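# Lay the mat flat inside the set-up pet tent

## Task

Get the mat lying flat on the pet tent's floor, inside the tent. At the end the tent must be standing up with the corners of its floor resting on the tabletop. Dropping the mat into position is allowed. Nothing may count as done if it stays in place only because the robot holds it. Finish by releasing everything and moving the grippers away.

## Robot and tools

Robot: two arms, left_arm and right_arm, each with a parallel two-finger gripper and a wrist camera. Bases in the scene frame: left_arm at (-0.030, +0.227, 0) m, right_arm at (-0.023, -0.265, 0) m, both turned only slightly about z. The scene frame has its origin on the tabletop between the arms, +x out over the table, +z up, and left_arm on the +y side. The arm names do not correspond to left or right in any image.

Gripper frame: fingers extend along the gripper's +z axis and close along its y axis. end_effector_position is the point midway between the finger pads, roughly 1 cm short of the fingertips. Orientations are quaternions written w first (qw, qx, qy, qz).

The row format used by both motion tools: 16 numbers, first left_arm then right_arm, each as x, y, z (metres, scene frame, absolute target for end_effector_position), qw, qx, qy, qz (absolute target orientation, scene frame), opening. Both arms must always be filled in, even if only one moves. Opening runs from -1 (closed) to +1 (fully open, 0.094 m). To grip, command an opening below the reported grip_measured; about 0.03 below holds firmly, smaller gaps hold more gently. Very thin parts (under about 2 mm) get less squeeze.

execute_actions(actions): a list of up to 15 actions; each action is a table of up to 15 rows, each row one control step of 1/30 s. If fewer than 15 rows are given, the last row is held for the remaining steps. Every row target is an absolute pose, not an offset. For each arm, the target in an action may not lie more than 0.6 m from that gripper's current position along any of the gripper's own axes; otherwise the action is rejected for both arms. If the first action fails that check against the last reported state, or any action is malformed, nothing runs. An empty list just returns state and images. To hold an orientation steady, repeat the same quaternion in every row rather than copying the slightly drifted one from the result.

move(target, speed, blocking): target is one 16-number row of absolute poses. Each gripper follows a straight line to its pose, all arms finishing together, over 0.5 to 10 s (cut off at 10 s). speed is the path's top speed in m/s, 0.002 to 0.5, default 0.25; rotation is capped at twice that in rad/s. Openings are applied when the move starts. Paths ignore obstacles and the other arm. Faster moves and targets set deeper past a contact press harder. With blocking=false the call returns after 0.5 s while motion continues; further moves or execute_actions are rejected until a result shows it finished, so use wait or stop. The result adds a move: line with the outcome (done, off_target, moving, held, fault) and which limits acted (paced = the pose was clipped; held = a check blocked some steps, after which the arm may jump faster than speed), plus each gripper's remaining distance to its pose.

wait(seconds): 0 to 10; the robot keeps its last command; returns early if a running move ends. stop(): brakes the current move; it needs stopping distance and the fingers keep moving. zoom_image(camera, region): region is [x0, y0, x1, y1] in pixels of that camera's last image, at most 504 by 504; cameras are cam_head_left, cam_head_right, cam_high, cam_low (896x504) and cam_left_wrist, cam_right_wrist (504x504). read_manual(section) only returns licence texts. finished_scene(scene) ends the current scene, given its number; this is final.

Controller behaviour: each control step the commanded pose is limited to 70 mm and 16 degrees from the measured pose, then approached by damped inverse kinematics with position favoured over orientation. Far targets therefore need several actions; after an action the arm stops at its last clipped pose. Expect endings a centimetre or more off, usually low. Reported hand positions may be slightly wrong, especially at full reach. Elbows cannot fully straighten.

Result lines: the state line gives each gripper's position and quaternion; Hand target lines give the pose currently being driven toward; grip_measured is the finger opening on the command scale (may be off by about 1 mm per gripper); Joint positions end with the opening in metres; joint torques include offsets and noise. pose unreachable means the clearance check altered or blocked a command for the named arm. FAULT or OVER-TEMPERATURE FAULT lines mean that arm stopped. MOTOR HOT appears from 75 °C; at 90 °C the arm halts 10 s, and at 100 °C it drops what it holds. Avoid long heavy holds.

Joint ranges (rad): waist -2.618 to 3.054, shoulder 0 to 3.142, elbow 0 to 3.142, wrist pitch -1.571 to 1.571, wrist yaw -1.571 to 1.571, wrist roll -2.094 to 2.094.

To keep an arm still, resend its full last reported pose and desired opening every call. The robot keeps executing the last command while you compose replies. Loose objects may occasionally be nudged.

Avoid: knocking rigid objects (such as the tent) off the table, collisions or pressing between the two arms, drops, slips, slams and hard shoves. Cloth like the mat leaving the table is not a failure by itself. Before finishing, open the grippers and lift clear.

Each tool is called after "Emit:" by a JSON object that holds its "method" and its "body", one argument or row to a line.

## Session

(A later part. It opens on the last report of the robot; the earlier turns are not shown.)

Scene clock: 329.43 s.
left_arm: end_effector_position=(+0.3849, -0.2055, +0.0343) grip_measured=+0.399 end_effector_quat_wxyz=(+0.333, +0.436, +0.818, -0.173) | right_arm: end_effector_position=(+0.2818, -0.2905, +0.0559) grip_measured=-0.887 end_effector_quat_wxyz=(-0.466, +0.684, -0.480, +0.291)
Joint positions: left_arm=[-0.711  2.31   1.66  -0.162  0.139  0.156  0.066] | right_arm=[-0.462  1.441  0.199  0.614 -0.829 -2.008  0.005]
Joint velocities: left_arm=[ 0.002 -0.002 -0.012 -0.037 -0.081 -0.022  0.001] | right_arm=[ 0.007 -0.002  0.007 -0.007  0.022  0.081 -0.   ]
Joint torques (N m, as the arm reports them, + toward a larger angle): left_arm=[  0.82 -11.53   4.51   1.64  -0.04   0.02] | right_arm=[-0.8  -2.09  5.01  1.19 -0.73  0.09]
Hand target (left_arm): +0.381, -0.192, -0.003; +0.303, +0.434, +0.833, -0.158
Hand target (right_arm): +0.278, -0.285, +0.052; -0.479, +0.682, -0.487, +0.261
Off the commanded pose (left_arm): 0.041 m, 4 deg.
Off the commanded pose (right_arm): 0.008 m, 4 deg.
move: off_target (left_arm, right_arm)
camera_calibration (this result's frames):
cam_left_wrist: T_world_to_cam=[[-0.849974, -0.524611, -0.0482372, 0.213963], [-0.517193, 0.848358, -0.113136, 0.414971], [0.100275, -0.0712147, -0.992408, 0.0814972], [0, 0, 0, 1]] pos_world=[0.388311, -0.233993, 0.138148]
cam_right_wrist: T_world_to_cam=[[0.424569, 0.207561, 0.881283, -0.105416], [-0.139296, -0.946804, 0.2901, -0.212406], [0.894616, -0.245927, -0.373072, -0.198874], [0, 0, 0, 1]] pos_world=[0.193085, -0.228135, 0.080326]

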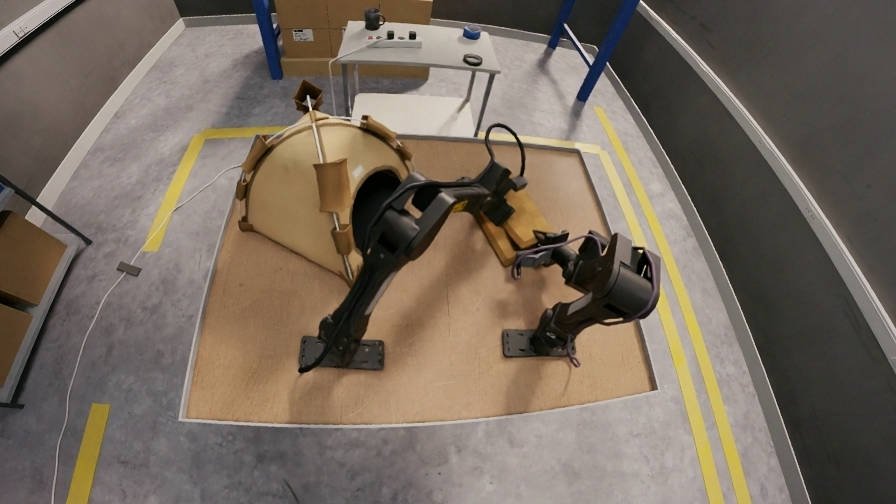

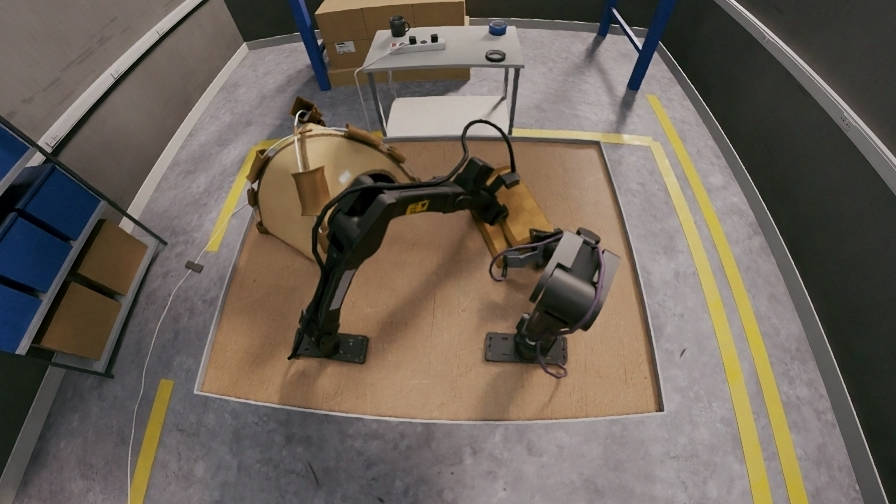

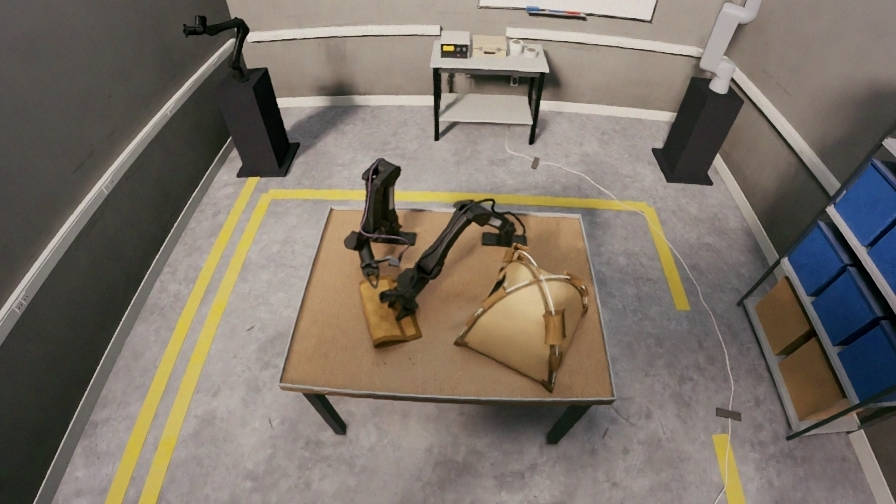

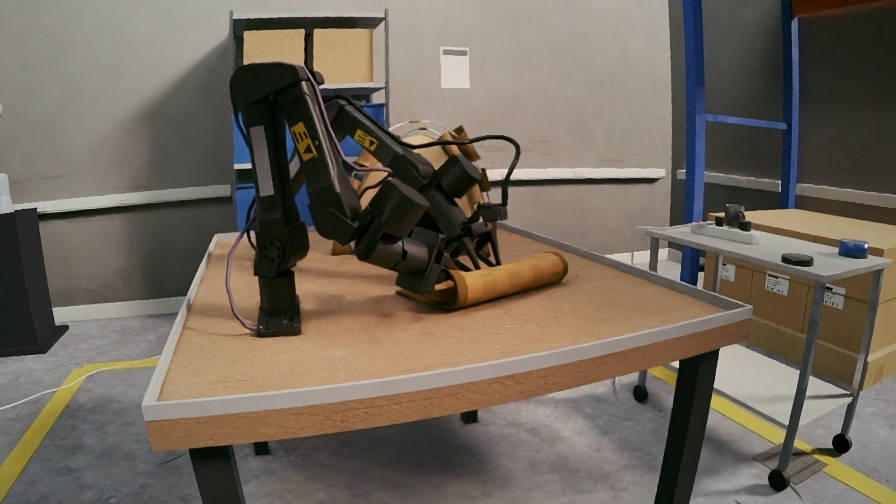

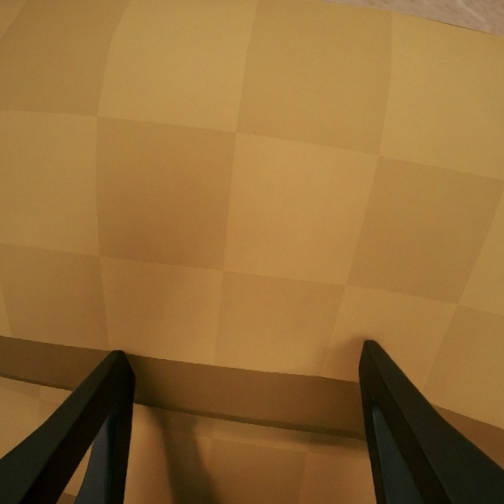

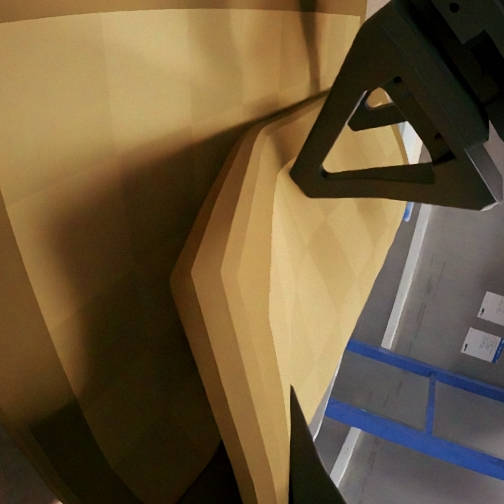

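Emit:
{"method": "execute_actions", "body": {
  "actions": [
    [[0.384,-0.196,-0.02,0.3034,0.4339,0.8335,-0.1579,0.4,0.281,-0.290,0.057,0.468,-0.682,0.484,-0.285,-0.3],[0.384,-0.196,-0.025,0.3034,0.4339,0.8335,-0.1579,0.4,0.281,-0.290,0.057,0.468,-0.682,0.484,-0.285,-0.3],[0.384,-0.196,-0.03,0.3034,0.4339,0.8335,-0.1579,0.4,0.281,-0.290,0.057,0.468,-0.682,0.484,-0.285,-0.3],[0.384,-0.196,-0.03,0.3034,0.4339,0.8335,-0.1579,0.4,0.279,-0.291,0.058,0.469,-0.676,0.492,-0.280,-0.3],[0.384,-0.196,-0.03,0.3034,0.4339,0.8335,-0.1579,0.4,0.275,-0.2925,0.059,0.471,-0.667,0.505,-0.271,-0.3],[0.384,-0.196,-0.03,0.3034,0.4339,0.8335,-0.1579,0.4,0.270,-0.295,0.060,0.472,-0.656,0.520,-0.261,-0.3],[0.384,-0.196,-0.03,0.3034,0.4339,0.8335,-0.1579,0.4,0.265,-0.297,0.061,0.474,-0.645,0.535,-0.251,-0.3],[0.384,-0.196,-0.03,0.3034,0.4339,0.8335,-0.1579,0.4,0.260,-0.299,0.062,0.475,-0.634,0.550,-0.241,-0.3],[0.384,-0.196,-0.03,0.3034,0.4339,0.8335,-0.1579,0.4,0.255,-0.3015,0.063,0.477,-0.623,0.564,-0.231,-0.3],[0.384,-0.196,-0.03,0.3034,0.4339,0.8335,-0.1579,0.4,0.250,-0.304,0.064,0.478,-0.612,0.579,-0.221,-0.3],[0.384,-0.196,-0.03,0.3034,0.4339,0.8335,-0.1579,0.4,0.245,-0.306,0.065,0.480,-0.601,0.593,-0.211,-0.3],[0.384,-0.196,-0.03,0.3034,0.4339,0.8335,-0.1579,0.4,0.240,-0.308,0.066,0.481,-0.590,0.608,-0.201,-0.3],[0.384,-0.196,-0.03,0.3034,0.4339,0.8335,-0.1579,0.4,0.235,-0.310,0.067,0.483,-0.579,0.623,-0.191,-0.3],[0.384,-0.196,-0.03,0.3034,0.4339,0.8335,-0.1579,0.4,0.230,-0.3125,0.069,0.484,-0.568,0.637,-0.182,-0.3],[0.384,-0.196,-0.03,0.3034,0.4339,0.8335,-0.1579,0.4,0.225,-0.315,0.071,0.4854,-0.5567,0.6518,-0.1719,-0.3]],
    [[0.384,-0.196,-0.03,0.3034,0.4339,0.8335,-0.1579,0.4,0.223,-0.315,0.074,0.475,-0.550,0.668,-0.155,-0.3],[0.384,-0.196,-0.03,0.3034,0.4339,0.8335,-0.1579,0.4,0.222,-0.315,0.077,0.465,-0.535,0.690,-0.135,-0.3],[0.384,-0.196,-0.03,0.3034,0.4339,0.8335,-0.1579,0.4,0.222,-0.314,0.080,0.4499,-0.5088,0.7266,-0.1039,-0.3],[0.384,-0.196,-0.03,0.3034,0.4339,0.8335,-0.1579,0.4,0.222,-0.313,0.083,0.4547,-0.4700,0.7522,-0.0802,-0.3],[0.384,-0.196,-0.03,0.3034,0.4339,0.8335,-0.1579,0.4,0.222,-0.312,0.086,0.4583,-0.4300,0.7758,-0.0563,-0.3],[0.384,-0.196,-0.03,0.3034,0.4339,0.8335,-0.1579,0.4,0.223,-0.311,0.089,0.4606,-0.3888,0.7972,-0.0322,-0.3],[0.384,-0.196,-0.03,0.3034,0.4339,0.8335,-0.1579,0.4,0.225,-0.310,0.092,0.4150,0.0619,0.8848,0.2024,0.3]],
    [[0.384,-0.196,-0.03,0.3034,0.4339,0.8335,-0.1579,0.4,0.230,-0.307,0.092,0.2582,0.4960,0.7354,0.3828,1.0]],
    [[0.384,-0.196,-0.03,0.3034,0.4339,0.8335,-0.1579,0.4,0.238,-0.303,0.088,0.2582,0.4960,0.7354,0.3828,1.0]]
  ]
}}

Scene clock: 378.13 s.
left_arm: end_effector_position=(+0.3966, -0.2173, +0.0308) grip_measured=+0.399 end_effector_quat_wxyz=(+0.369, +0.431, +0.803, -0.184) | right_arm: end_effector_position=(+0.2353, -0.3049, +0.0822) grip_measured=+1.000 end_effector_quat_wxyz=(+0.422, +0.157, +0.863, +0.231)
Joint positions: left_arm=[-0.711  2.349  1.652 -0.032  0.141  0.156  0.066] | right_arm=[-0.585  0.967  0.297 -0.181 -0.774  0.008  0.094]
Joint velocities: left_arm=[-0.002 -0.007 -0.007 -0.095  0.037 -0.081  0.   ] | right_arm=[ 0.012  0.139  0.129 -0.183  0.007  1.223  0.   ]
Joint torques (N m, as the arm reports them, + toward a larger angle): left_arm=[  0.57 -10.82   4.34   1.13  -0.12   0.02] | right_arm=[ 0.64 -0.11  8.02  1.37 -0.42 -0.04]
Hand target (left_arm): +0.382, -0.194, -0.027; +0.304, +0.435, +0.833, -0.157
Hand target (right_arm): +0.238, -0.303, +0.088; +0.386, +0.238, +0.846, +0.280
Off the commanded pose (left_arm): 0.066 m, 9 deg.
Off the commanded pose (right_arm): 0.007 m, 49 deg; orientation clipped at the last step of the last action.
camera_calibration (this result's frames):
cam_left_wrist: T_world_to_cam=[[-0.847178, -0.527018, -0.0673865, 0.216609], [-0.507375, 0.840119, -0.191756, 0.427352], [0.157672, -0.128261, -0.979127, 0.0405171], [0, 0, 0, 1]] pos_world=[0.393945, -0.239673, 0.136215]
cam_right_wrist: T_world_to_cam=[[0.0390667, -0.853228, -0.520072, -0.223475], [-0.949608, 0.130286, -0.285079, 0.326222], [0.310995, 0.505002, -0.805143, 0.250749], [0, 0, 0, 1]] pos_world=[0.240532, -0.359806, 0.178665]

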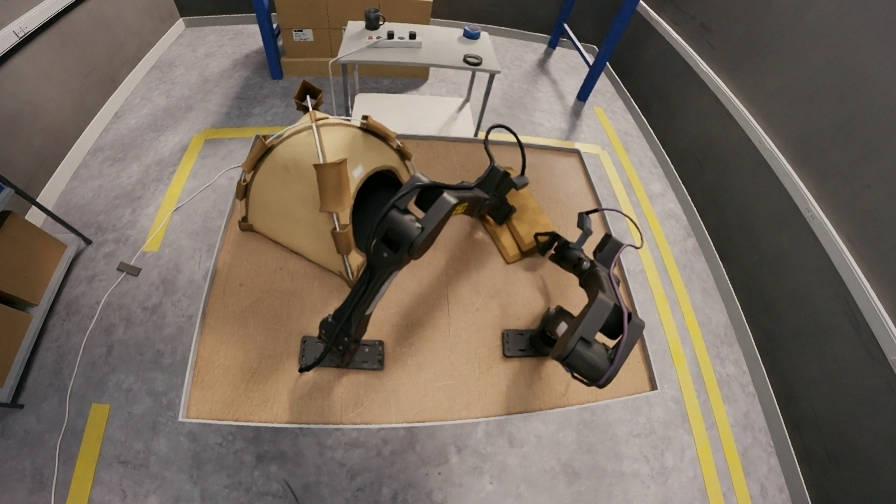

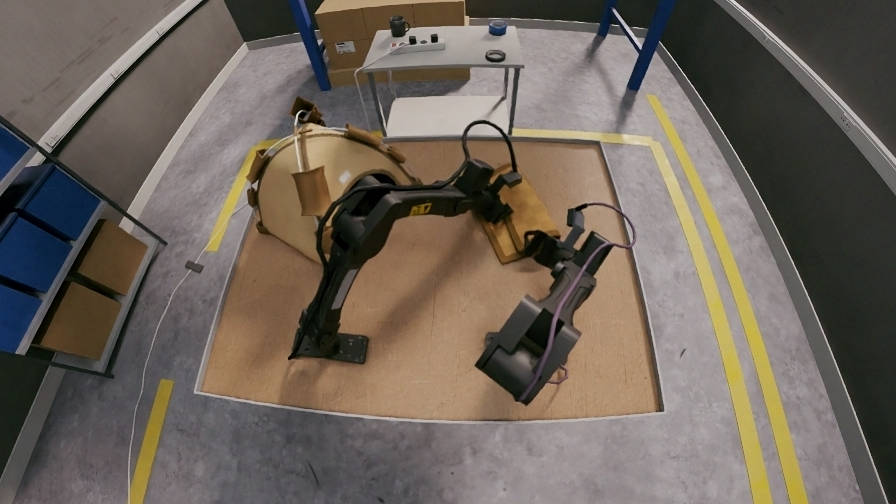

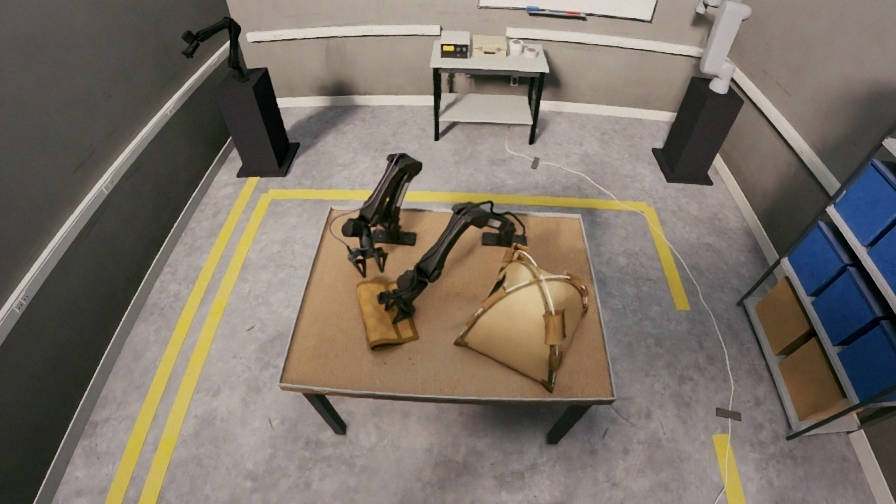

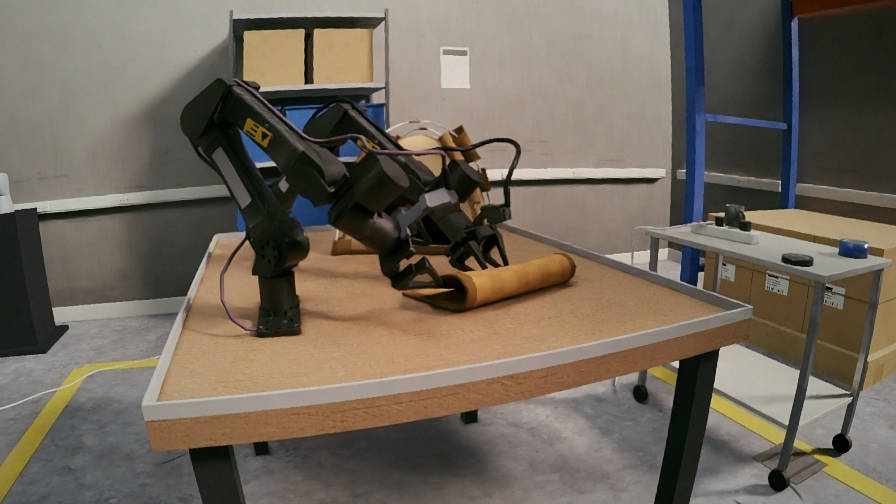

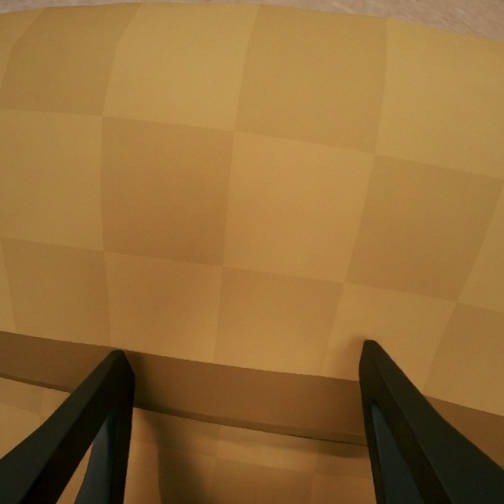

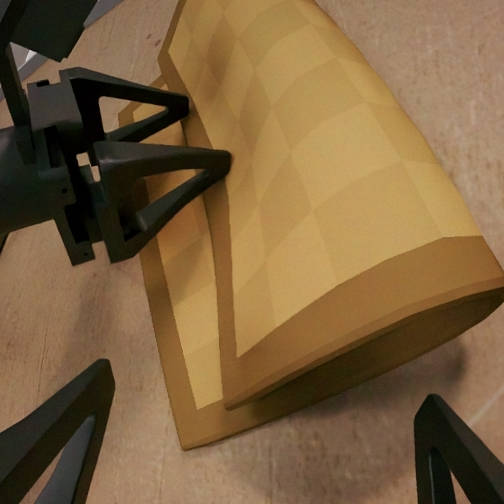

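Emit:
{"method": "zoom_image", "body": {
  "camera": "cam_head_left",
  "region": [440, 160, 580, 290]
}}

Emit:
{"method": "zoom_image", "body": {
  "camera": "cam_high",
  "region": [330, 240, 450, 360]
}}

Region (440, 160, 580, 290) of cam_head_left's 896x504 image, scaled by 3.600, with more detail than that image has; it fills the top 468 rows of this view, and the rest is white.

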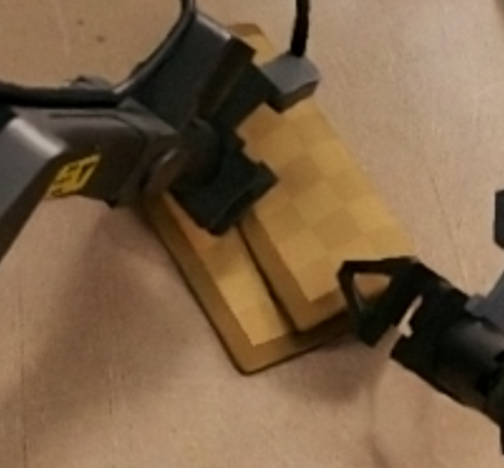

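Region (330, 240, 450, 360) of cam_high's 896x504 image, scaled by 4.200, with more detail than that image has.

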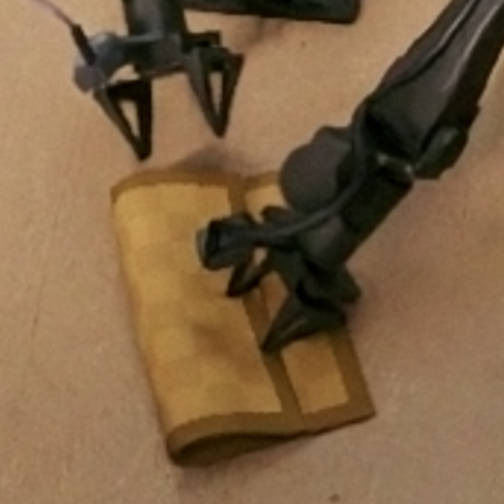

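Emit:
{"method": "execute_actions", "body": {
  "actions": [
    [[0.384,-0.196,-0.03,0.3034,0.4339,0.8335,-0.1579,0.4,0.241,-0.306,0.086,0.2582,0.4960,0.7354,0.3828,1.0],[0.384,-0.196,-0.03,0.3034,0.4339,0.8335,-0.1579,0.4,0.244,-0.308,0.084,0.2582,0.4960,0.7354,0.3828,1.0],[0.384,-0.196,-0.03,0.3034,0.4339,0.8335,-0.1579,0.4,0.246,-0.311,0.082,0.2582,0.4960,0.7354,0.3828,1.0],[0.384,-0.196,-0.03,0.3034,0.4339,0.8335,-0.1579,0.4,0.248,-0.313,0.080,0.2582,0.4960,0.7354,0.3828,1.0]],
    [[0.384,-0.196,-0.03,0.3034,0.4339,0.8335,-0.1579,0.4,0.248,-0.313,0.076,0.2582,0.4960,0.7354,0.3828,1.0],[0.384,-0.196,-0.03,0.3034,0.4339,0.8335,-0.1579,0.4,0.248,-0.313,0.072,0.2582,0.4960,0.7354,0.3828,1.0],[0.384,-0.196,-0.03,0.3034,0.4339,0.8335,-0.1579,0.4,0.248,-0.313,0.068,0.2582,0.4960,0.7354,0.3828,1.0],[0.384,-0.196,-0.03,0.3034,0.4339,0.8335,-0.1579,0.4,0.248,-0.313,0.064,0.2582,0.4960,0.7354,0.3828,1.0],[0.384,-0.196,-0.03,0.3034,0.4339,0.8335,-0.1579,0.4,0.247,-0.313,0.060,0.2582,0.4960,0.7354,0.3828,1.0],[0.384,-0.196,-0.03,0.3034,0.4339,0.8335,-0.1579,0.4,0.247,-0.313,0.056,0.2582,0.4960,0.7354,0.3828,1.0],[0.384,-0.196,-0.03,0.3034,0.4339,0.8335,-0.1579,0.4,0.247,-0.313,0.052,0.2582,0.4960,0.7354,0.3828,1.0],[0.384,-0.196,-0.03,0.3034,0.4339,0.8335,-0.1579,0.4,0.246,-0.313,0.048,0.2582,0.4960,0.7354,0.3828,1.0],[0.384,-0.196,-0.03,0.3034,0.4339,0.8335,-0.1579,0.4,0.246,-0.313,0.044,0.2582,0.4960,0.7354,0.3828,1.0],[0.384,-0.196,-0.03,0.3034,0.4339,0.8335,-0.1579,0.4,0.246,-0.313,0.040,0.2582,0.4960,0.7354,0.3828,1.0],[0.384,-0.196,-0.03,0.3034,0.4339,0.8335,-0.1579,0.4,0.246,-0.313,0.037,0.2582,0.4960,0.7354,0.3828,1.0]]
  ]
}}

Emit:
{"method": "wait", "body": {
  "seconds": 0.3
}}

Scene clock: 394.53 s.
left_arm: end_effector_position=(+0.3966, -0.2173, +0.0308) grip_measured=+0.399 end_effector_quat_wxyz=(+0.369, +0.431, +0.803, -0.184) | right_arm: end_effector_position=(+0.2484, -0.3099, +0.0482) grip_measured=+1.000 end_effector_quat_wxyz=(+0.254, +0.489, +0.737, +0.392)
Joint positions: left_arm=[-0.711  2.349  1.652 -0.032  0.141  0.156  0.066] | right_arm=[-0.587  1.263  0.315 -0.009 -0.81   0.784  0.094]
Joint velocities: left_arm=[-0.002 -0.002 -0.002 -0.022 -0.037  0.007 -0.001] | right_arm=[ 0.017  0.09  -0.051  0.388 -0.051  0.022  0.   ]
Joint torques (N m, as the arm reports them, + toward a larger angle): left_arm=[  0.56 -10.8    4.26   1.13  -0.08   0.02] | right_arm=[-0.59 -0.99  2.91  1.45 -0.09 -0.07]
Hand target (left_arm): +0.382, -0.194, -0.027; +0.304, +0.435, +0.833, -0.157
Hand target (right_arm): +0.245, -0.313, +0.038; +0.257, +0.496, +0.736, +0.382
Off the commanded pose (left_arm): 0.066 m, 9 deg.
Off the commanded pose (right_arm): 0.012 m, 1 deg.
camera_calibration (this result's frames):
cam_left_wrist: T_world_to_cam=[[-0.847178, -0.527018, -0.0673865, 0.216609], [-0.507375, 0.840119, -0.191756, 0.427352], [0.157672, -0.128261, -0.979127, 0.0405171], [0, 0, 0, 1]] pos_world=[0.393945, -0.239673, 0.136215]
cam_right_wrist: T_world_to_cam=[[-0.423338, -0.259104, -0.86813, 0.0698799], [-0.81184, 0.53381, 0.236566, 0.395228], [0.402122, 0.80493, -0.436333, 0.274381], [0, 0, 0, 1]] pos_world=[0.24011, -0.413728, 0.086889]

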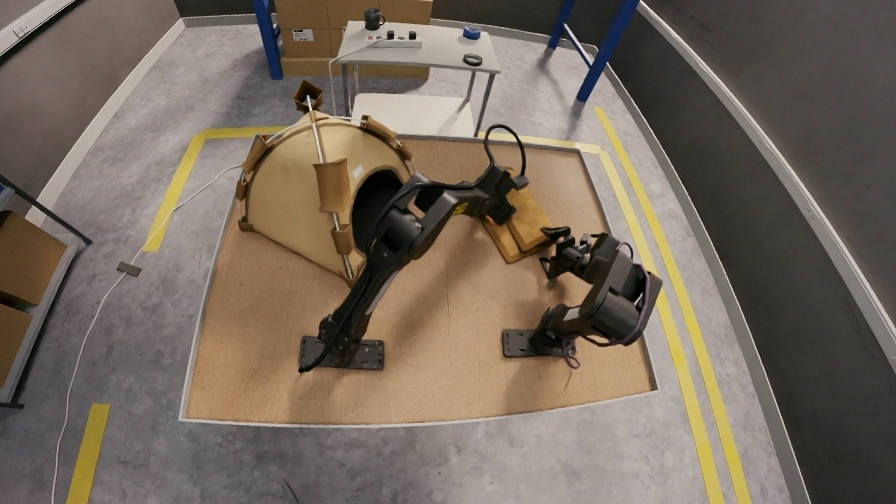

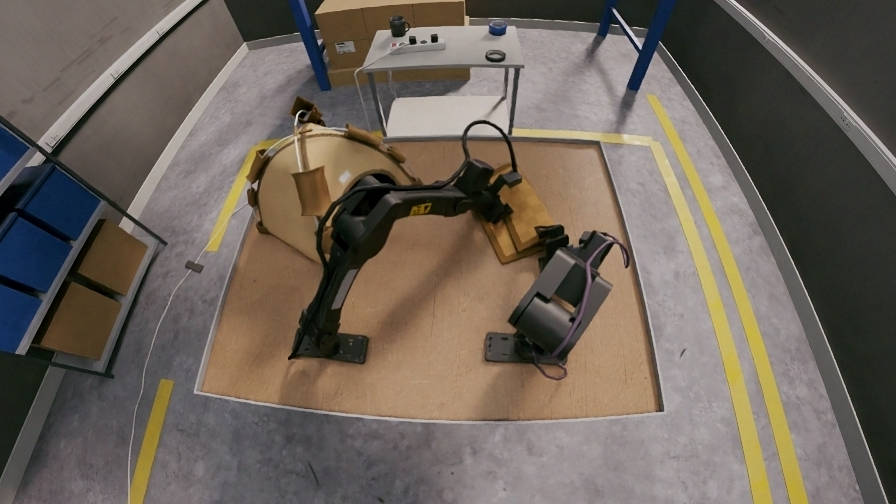

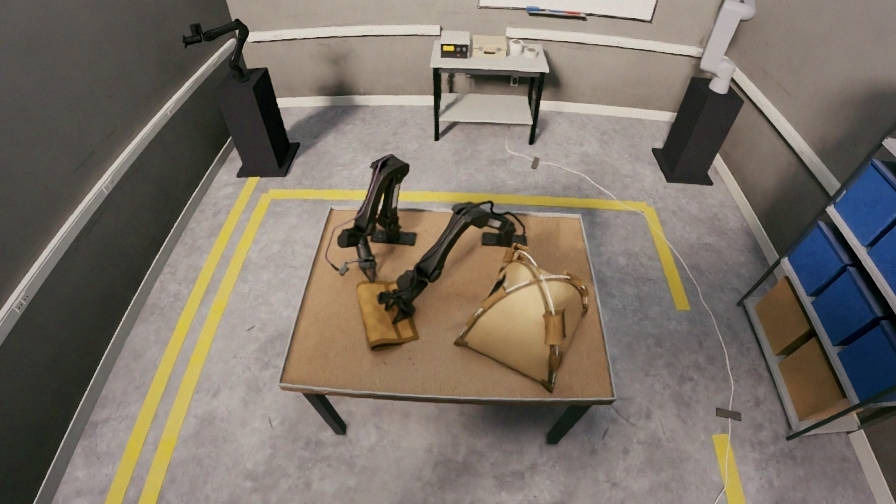

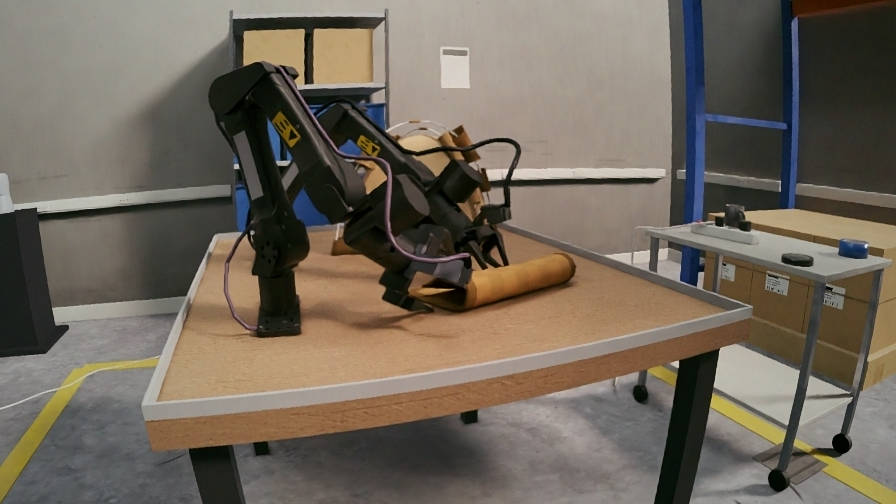

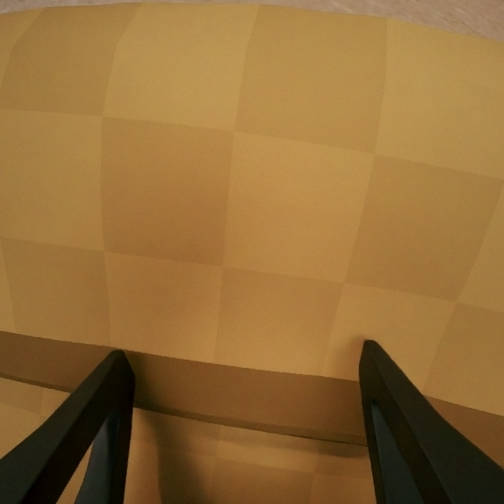

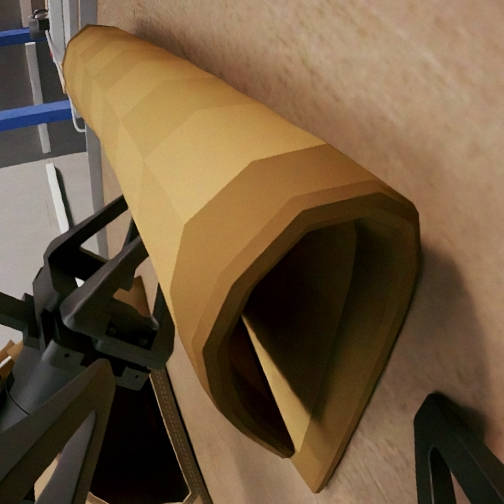

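Scene clock: 394.83 s.
left_arm: end_effector_position=(+0.3966, -0.2173, +0.0308) grip_measured=+0.399 end_effector_quat_wxyz=(+0.369, +0.431, +0.803, -0.184) | right_arm: end_effector_position=(+0.2506, -0.3113, +0.0486) grip_measured=+1.000 end_effector_quat_wxyz=(+0.262, +0.485, +0.736, +0.393)
Joint positions: left_arm=[-0.711  2.349  1.652 -0.032  0.141  0.156  0.066] | right_arm=[-0.587  1.27   0.307  0.029 -0.811  0.788  0.094]
Joint velocities: left_arm=[-0.007 -0.007 -0.017  0.037  0.022 -0.139  0.   ] | right_arm=[-0.007 -0.017  0.007 -0.022  0.066 -0.007  0.   ]
Joint torques (N m, as the arm reports them, + toward a larger angle): left_arm=[  0.47 -10.76   4.25   1.12  -0.09   0.02] | right_arm=[-0.54 -1.24  3.17  1.57 -0.11 -0.03]
Hand target (left_arm): +0.382, -0.194, -0.027; +0.304, +0.435, +0.833, -0.157
Hand target (right_arm): +0.245, -0.313, +0.038; +0.257, +0.496, +0.736, +0.382
Off the commanded pose (left_arm): 0.066 m, 9 deg.
Off the commanded pose (right_arm): 0.013 m, 2 deg.
wait: 0.30 s; at rest by 0.27 s
camera_calibration (this result's frames):
cam_left_wrist: T_world_to_cam=[[-0.847178, -0.527018, -0.0673865, 0.216609], [-0.507375, 0.840119, -0.191756, 0.427352], [0.157672, -0.128261, -0.979127, 0.0405171], [0, 0, 0, 1]] pos_world=[0.393945, -0.239673, 0.136215]
cam_right_wrist: T_world_to_cam=[[-0.408685, -0.266371, -0.872939, 0.0651187], [-0.81499, 0.537035, 0.217683, 0.400461], [0.410814, 0.8004, -0.436568, 0.271241], [0, 0, 0, 1]] pos_world=[0.241555, -0.414817, 0.0880863]

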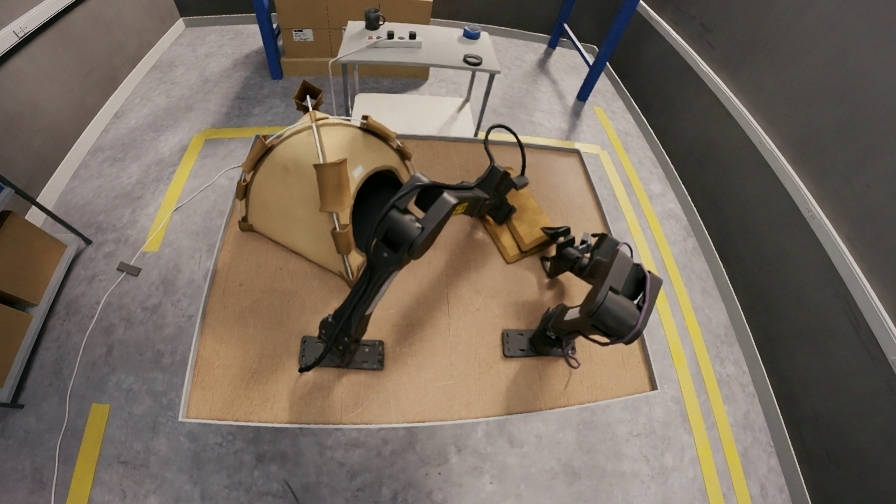

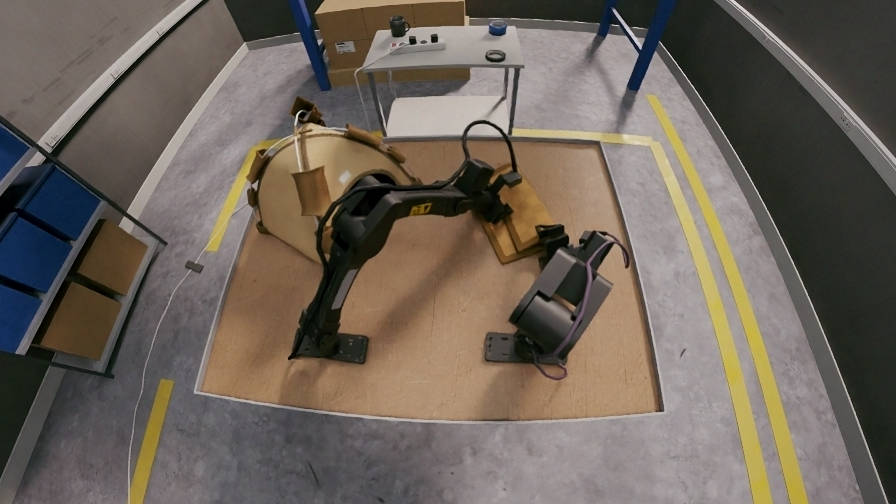

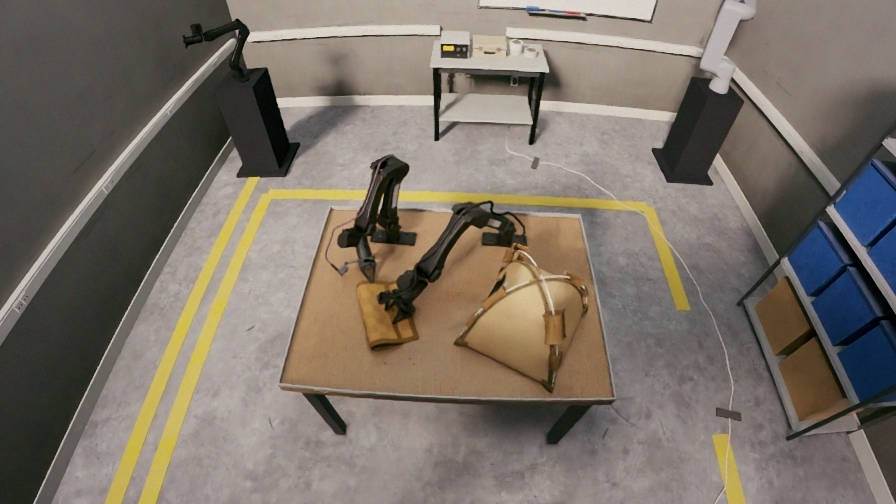

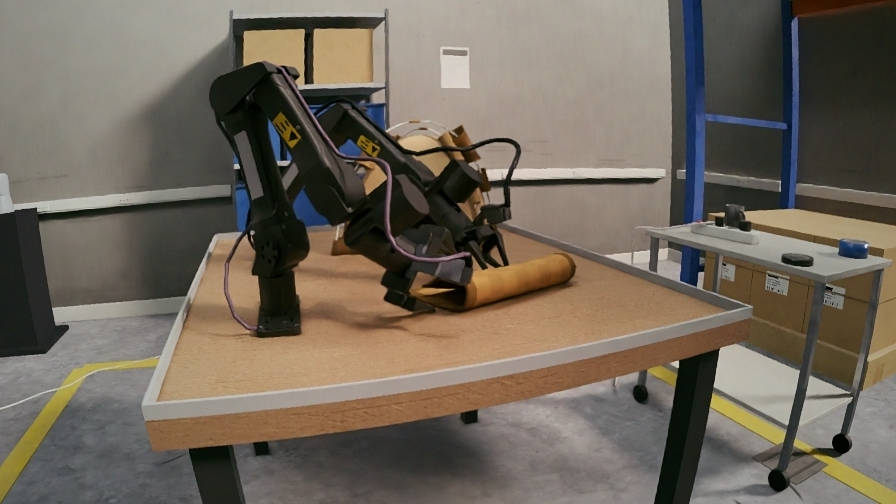

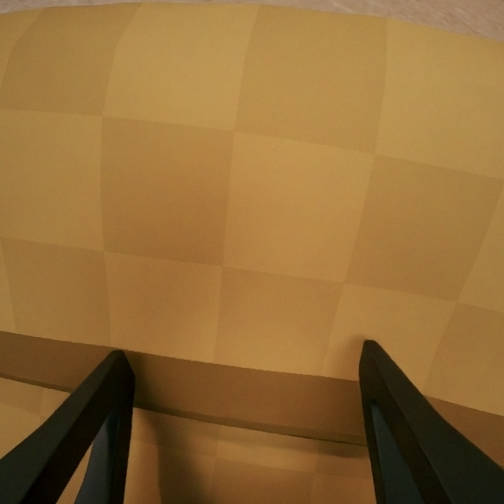

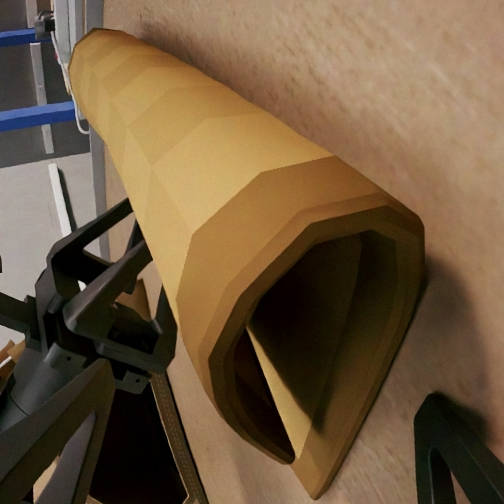

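Emit:
{"method": "execute_actions", "body": {
  "actions": [
    [[0.384,-0.196,-0.03,0.3034,0.4339,0.8335,-0.1579,0.4,0.250,-0.311,0.037,0.2582,0.4960,0.7354,0.3828,1.0],[0.384,-0.196,-0.03,0.3034,0.4339,0.8335,-0.1579,0.4,0.253,-0.309,0.037,0.2582,0.4960,0.7354,0.3828,1.0],[0.384,-0.196,-0.03,0.3034,0.4339,0.8335,-0.1579,0.4,0.255,-0.308,0.037,0.2582,0.4960,0.7354,0.3828,1.0],[0.384,-0.196,-0.03,0.3034,0.4339,0.8335,-0.1579,0.4,0.257,-0.307,0.037,0.2582,0.4960,0.7354,0.3828,1.0],[0.384,-0.196,-0.03,0.3034,0.4339,0.8335,-0.1579,0.4,0.259,-0.306,0.037,0.2582,0.4960,0.7354,0.3828,1.0],[0.384,-0.196,-0.03,0.3034,0.4339,0.8335,-0.1579,0.4,0.261,-0.305,0.037,0.2582,0.4960,0.7354,0.3828,1.0],[0.384,-0.196,-0.03,0.3034,0.4339,0.8335,-0.1579,0.4,0.263,-0.304,0.037,0.2582,0.4960,0.7354,0.3828,1.0],[0.384,-0.196,-0.03,0.3034,0.4339,0.8335,-0.1579,0.4,0.265,-0.303,0.037,0.2582,0.4960,0.7354,0.3828,1.0],[0.384,-0.196,-0.03,0.3034,0.4339,0.8335,-0.1579,0.4,0.267,-0.302,0.037,0.2582,0.4960,0.7354,0.3828,1.0],[0.384,-0.196,-0.03,0.3034,0.4339,0.8335,-0.1579,0.4,0.269,-0.301,0.037,0.2582,0.4960,0.7354,0.3828,1.0],[0.384,-0.196,-0.03,0.3034,0.4339,0.8335,-0.1579,0.4,0.271,-0.300,0.037,0.2582,0.4960,0.7354,0.3828,1.0],[0.384,-0.196,-0.03,0.3034,0.4339,0.8335,-0.1579,0.4,0.273,-0.299,0.037,0.2582,0.4960,0.7354,0.3828,1.0],[0.384,-0.196,-0.03,0.3034,0.4339,0.8335,-0.1579,0.4,0.275,-0.298,0.037,0.2582,0.4960,0.7354,0.3828,1.0],[0.384,-0.196,-0.03,0.3034,0.4339,0.8335,-0.1579,0.4,0.277,-0.297,0.037,0.2582,0.4960,0.7354,0.3828,1.0],[0.384,-0.196,-0.03,0.3034,0.4339,0.8335,-0.1579,0.4,0.279,-0.296,0.037,0.2582,0.4960,0.7354,0.3828,1.0]],
    [[0.384,-0.196,-0.03,0.3034,0.4339,0.8335,-0.1579,0.4,0.281,-0.2955,0.037,0.2582,0.4960,0.7354,0.3828,1.0],[0.384,-0.196,-0.03,0.3034,0.4339,0.8335,-0.1579,0.4,0.283,-0.2945,0.037,0.2582,0.4960,0.7354,0.3828,1.0],[0.384,-0.196,-0.03,0.3034,0.4339,0.8335,-0.1579,0.4,0.285,-0.2935,0.037,0.2582,0.4960,0.7354,0.3828,1.0],[0.384,-0.196,-0.03,0.3034,0.4339,0.8335,-0.1579,0.4,0.287,-0.293,0.037,0.2582,0.4960,0.7354,0.3828,1.0],[0.384,-0.196,-0.03,0.3034,0.4339,0.8335,-0.1579,0.4,0.289,-0.292,0.037,0.2582,0.4960,0.7354,0.3828,0.97],[0.384,-0.196,-0.03,0.3034,0.4339,0.8335,-0.1579,0.4,0.291,-0.291,0.037,0.2582,0.4960,0.7354,0.3828,0.94],[0.384,-0.196,-0.03,0.3034,0.4339,0.8335,-0.1579,0.4,0.293,-0.290,0.037,0.2582,0.4960,0.7354,0.3828,0.9],[0.384,-0.196,-0.03,0.3034,0.4339,0.8335,-0.1579,0.4,0.295,-0.289,0.037,0.2582,0.4960,0.7354,0.3828,0.86],[0.384,-0.196,-0.03,0.3034,0.4339,0.8335,-0.1579,0.4,0.297,-0.288,0.037,0.2582,0.4960,0.7354,0.3828,0.82],[0.384,-0.196,-0.03,0.3034,0.4339,0.8335,-0.1579,0.4,0.299,-0.287,0.037,0.2582,0.4960,0.7354,0.3828,0.78],[0.384,-0.196,-0.03,0.3034,0.4339,0.8335,-0.1579,0.4,0.301,-0.286,0.037,0.2582,0.4960,0.7354,0.3828,0.74],[0.384,-0.196,-0.03,0.3034,0.4339,0.8335,-0.1579,0.4,0.302,-0.2855,0.037,0.2582,0.4960,0.7354,0.3828,0.7]]
  ]
}}

Scene clock: 414.23 s.
left_arm: end_effector_position=(+0.3974, -0.2173, +0.0315) grip_measured=+0.399 end_effector_quat_wxyz=(+0.371, +0.431, +0.802, -0.183) | right_arm: end_effector_position=(+0.2976, -0.2843, +0.0429) grip_measured=+0.702 end_effector_quat_wxyz=(+0.266, +0.484, +0.734, +0.394)
Joint positions: left_arm=[-0.711  2.349  1.652 -0.029  0.139  0.156  0.066] | right_arm=[-0.332  1.431  0.329  0.351 -0.641  1.05   0.08 ]
Joint velocities: left_arm=[-0.022 -0.017  0.012 -0.022  0.066  0.051 -0.001] | right_arm=[ 0.027  0.037  0.037  0.139  0.051  0.139 -0.001]
Joint torques (N m, as the arm reports them, + toward a larger angle): left_arm=[  0.47 -10.81   4.3    1.1   -0.03   0.03] | right_arm=[ 1.31 -1.5   6.11  1.46  0.04 -0.04]
Hand target (left_arm): +0.382, -0.194, -0.027; +0.304, +0.435, +0.833, -0.157
Hand target (right_arm): +0.301, -0.285, +0.037; +0.259, +0.495, +0.735, +0.383
Off the commanded pose (left_arm): 0.066 m, 9 deg.
Off the commanded pose (right_arm): 0.007 m, 2 deg.
camera_calibration (this result's frames):
cam_left_wrist: T_world_to_cam=[[-0.846159, -0.528419, -0.0692042, 0.216632], [-0.508038, 0.839028, -0.194755, 0.428032], [0.160977, -0.129636, -0.978407, 0.0393464], [0, 0, 0, 1]] pos_world=[0.394428, -0.239558, 0.13685]
cam_right_wrist: T_world_to_cam=[[-0.40251, -0.26543, -0.87609, 0.0850746], [-0.814573, 0.540525, 0.210483, 0.426673], [0.41768, 0.798361, -0.433779, 0.225047], [0, 0, 0, 1]] pos_world=[0.287802, -0.387715, 0.0823461]

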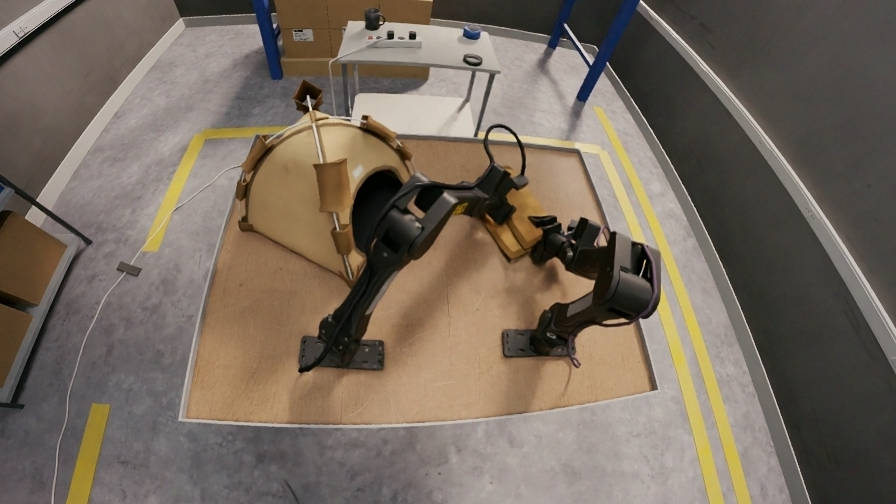

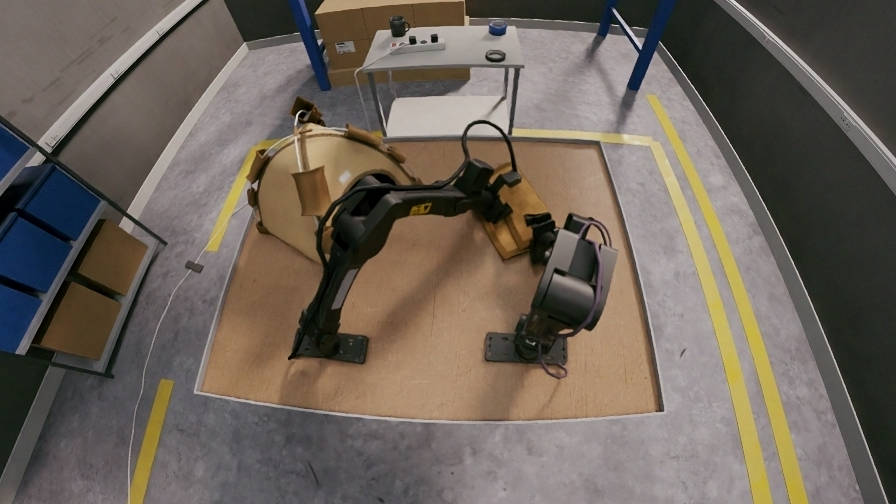

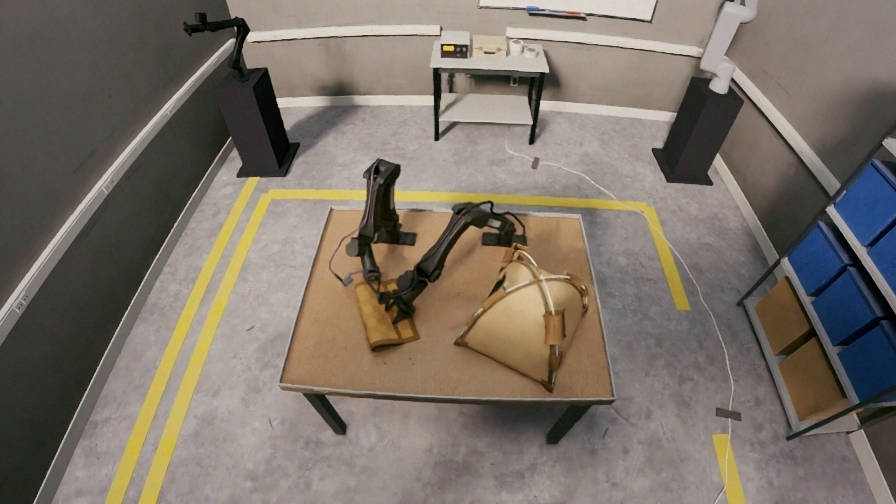

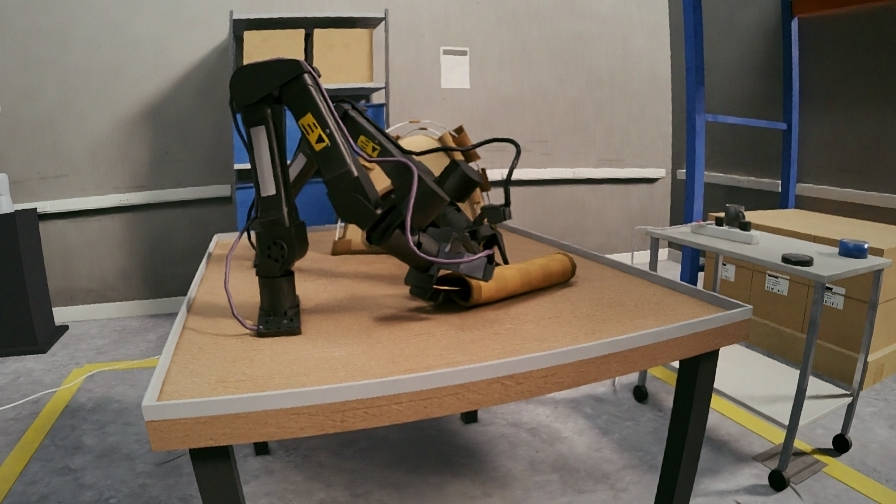

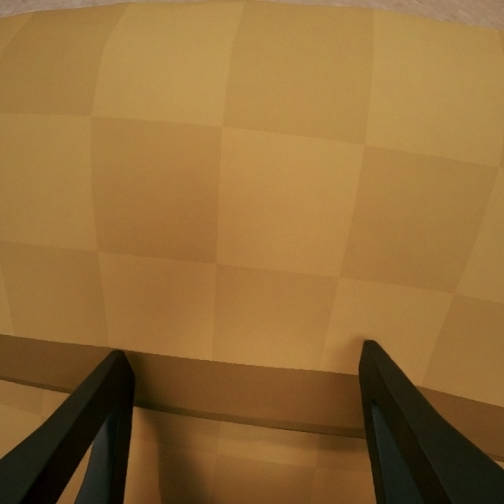

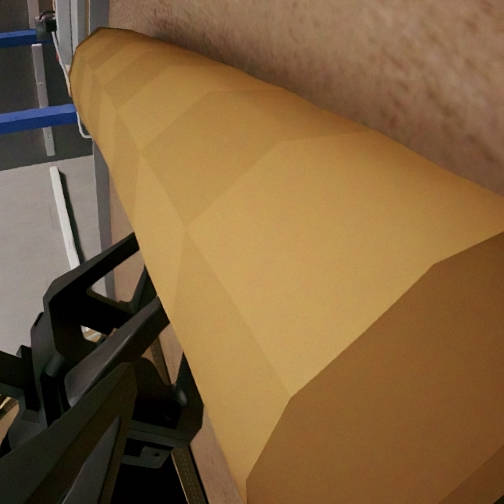

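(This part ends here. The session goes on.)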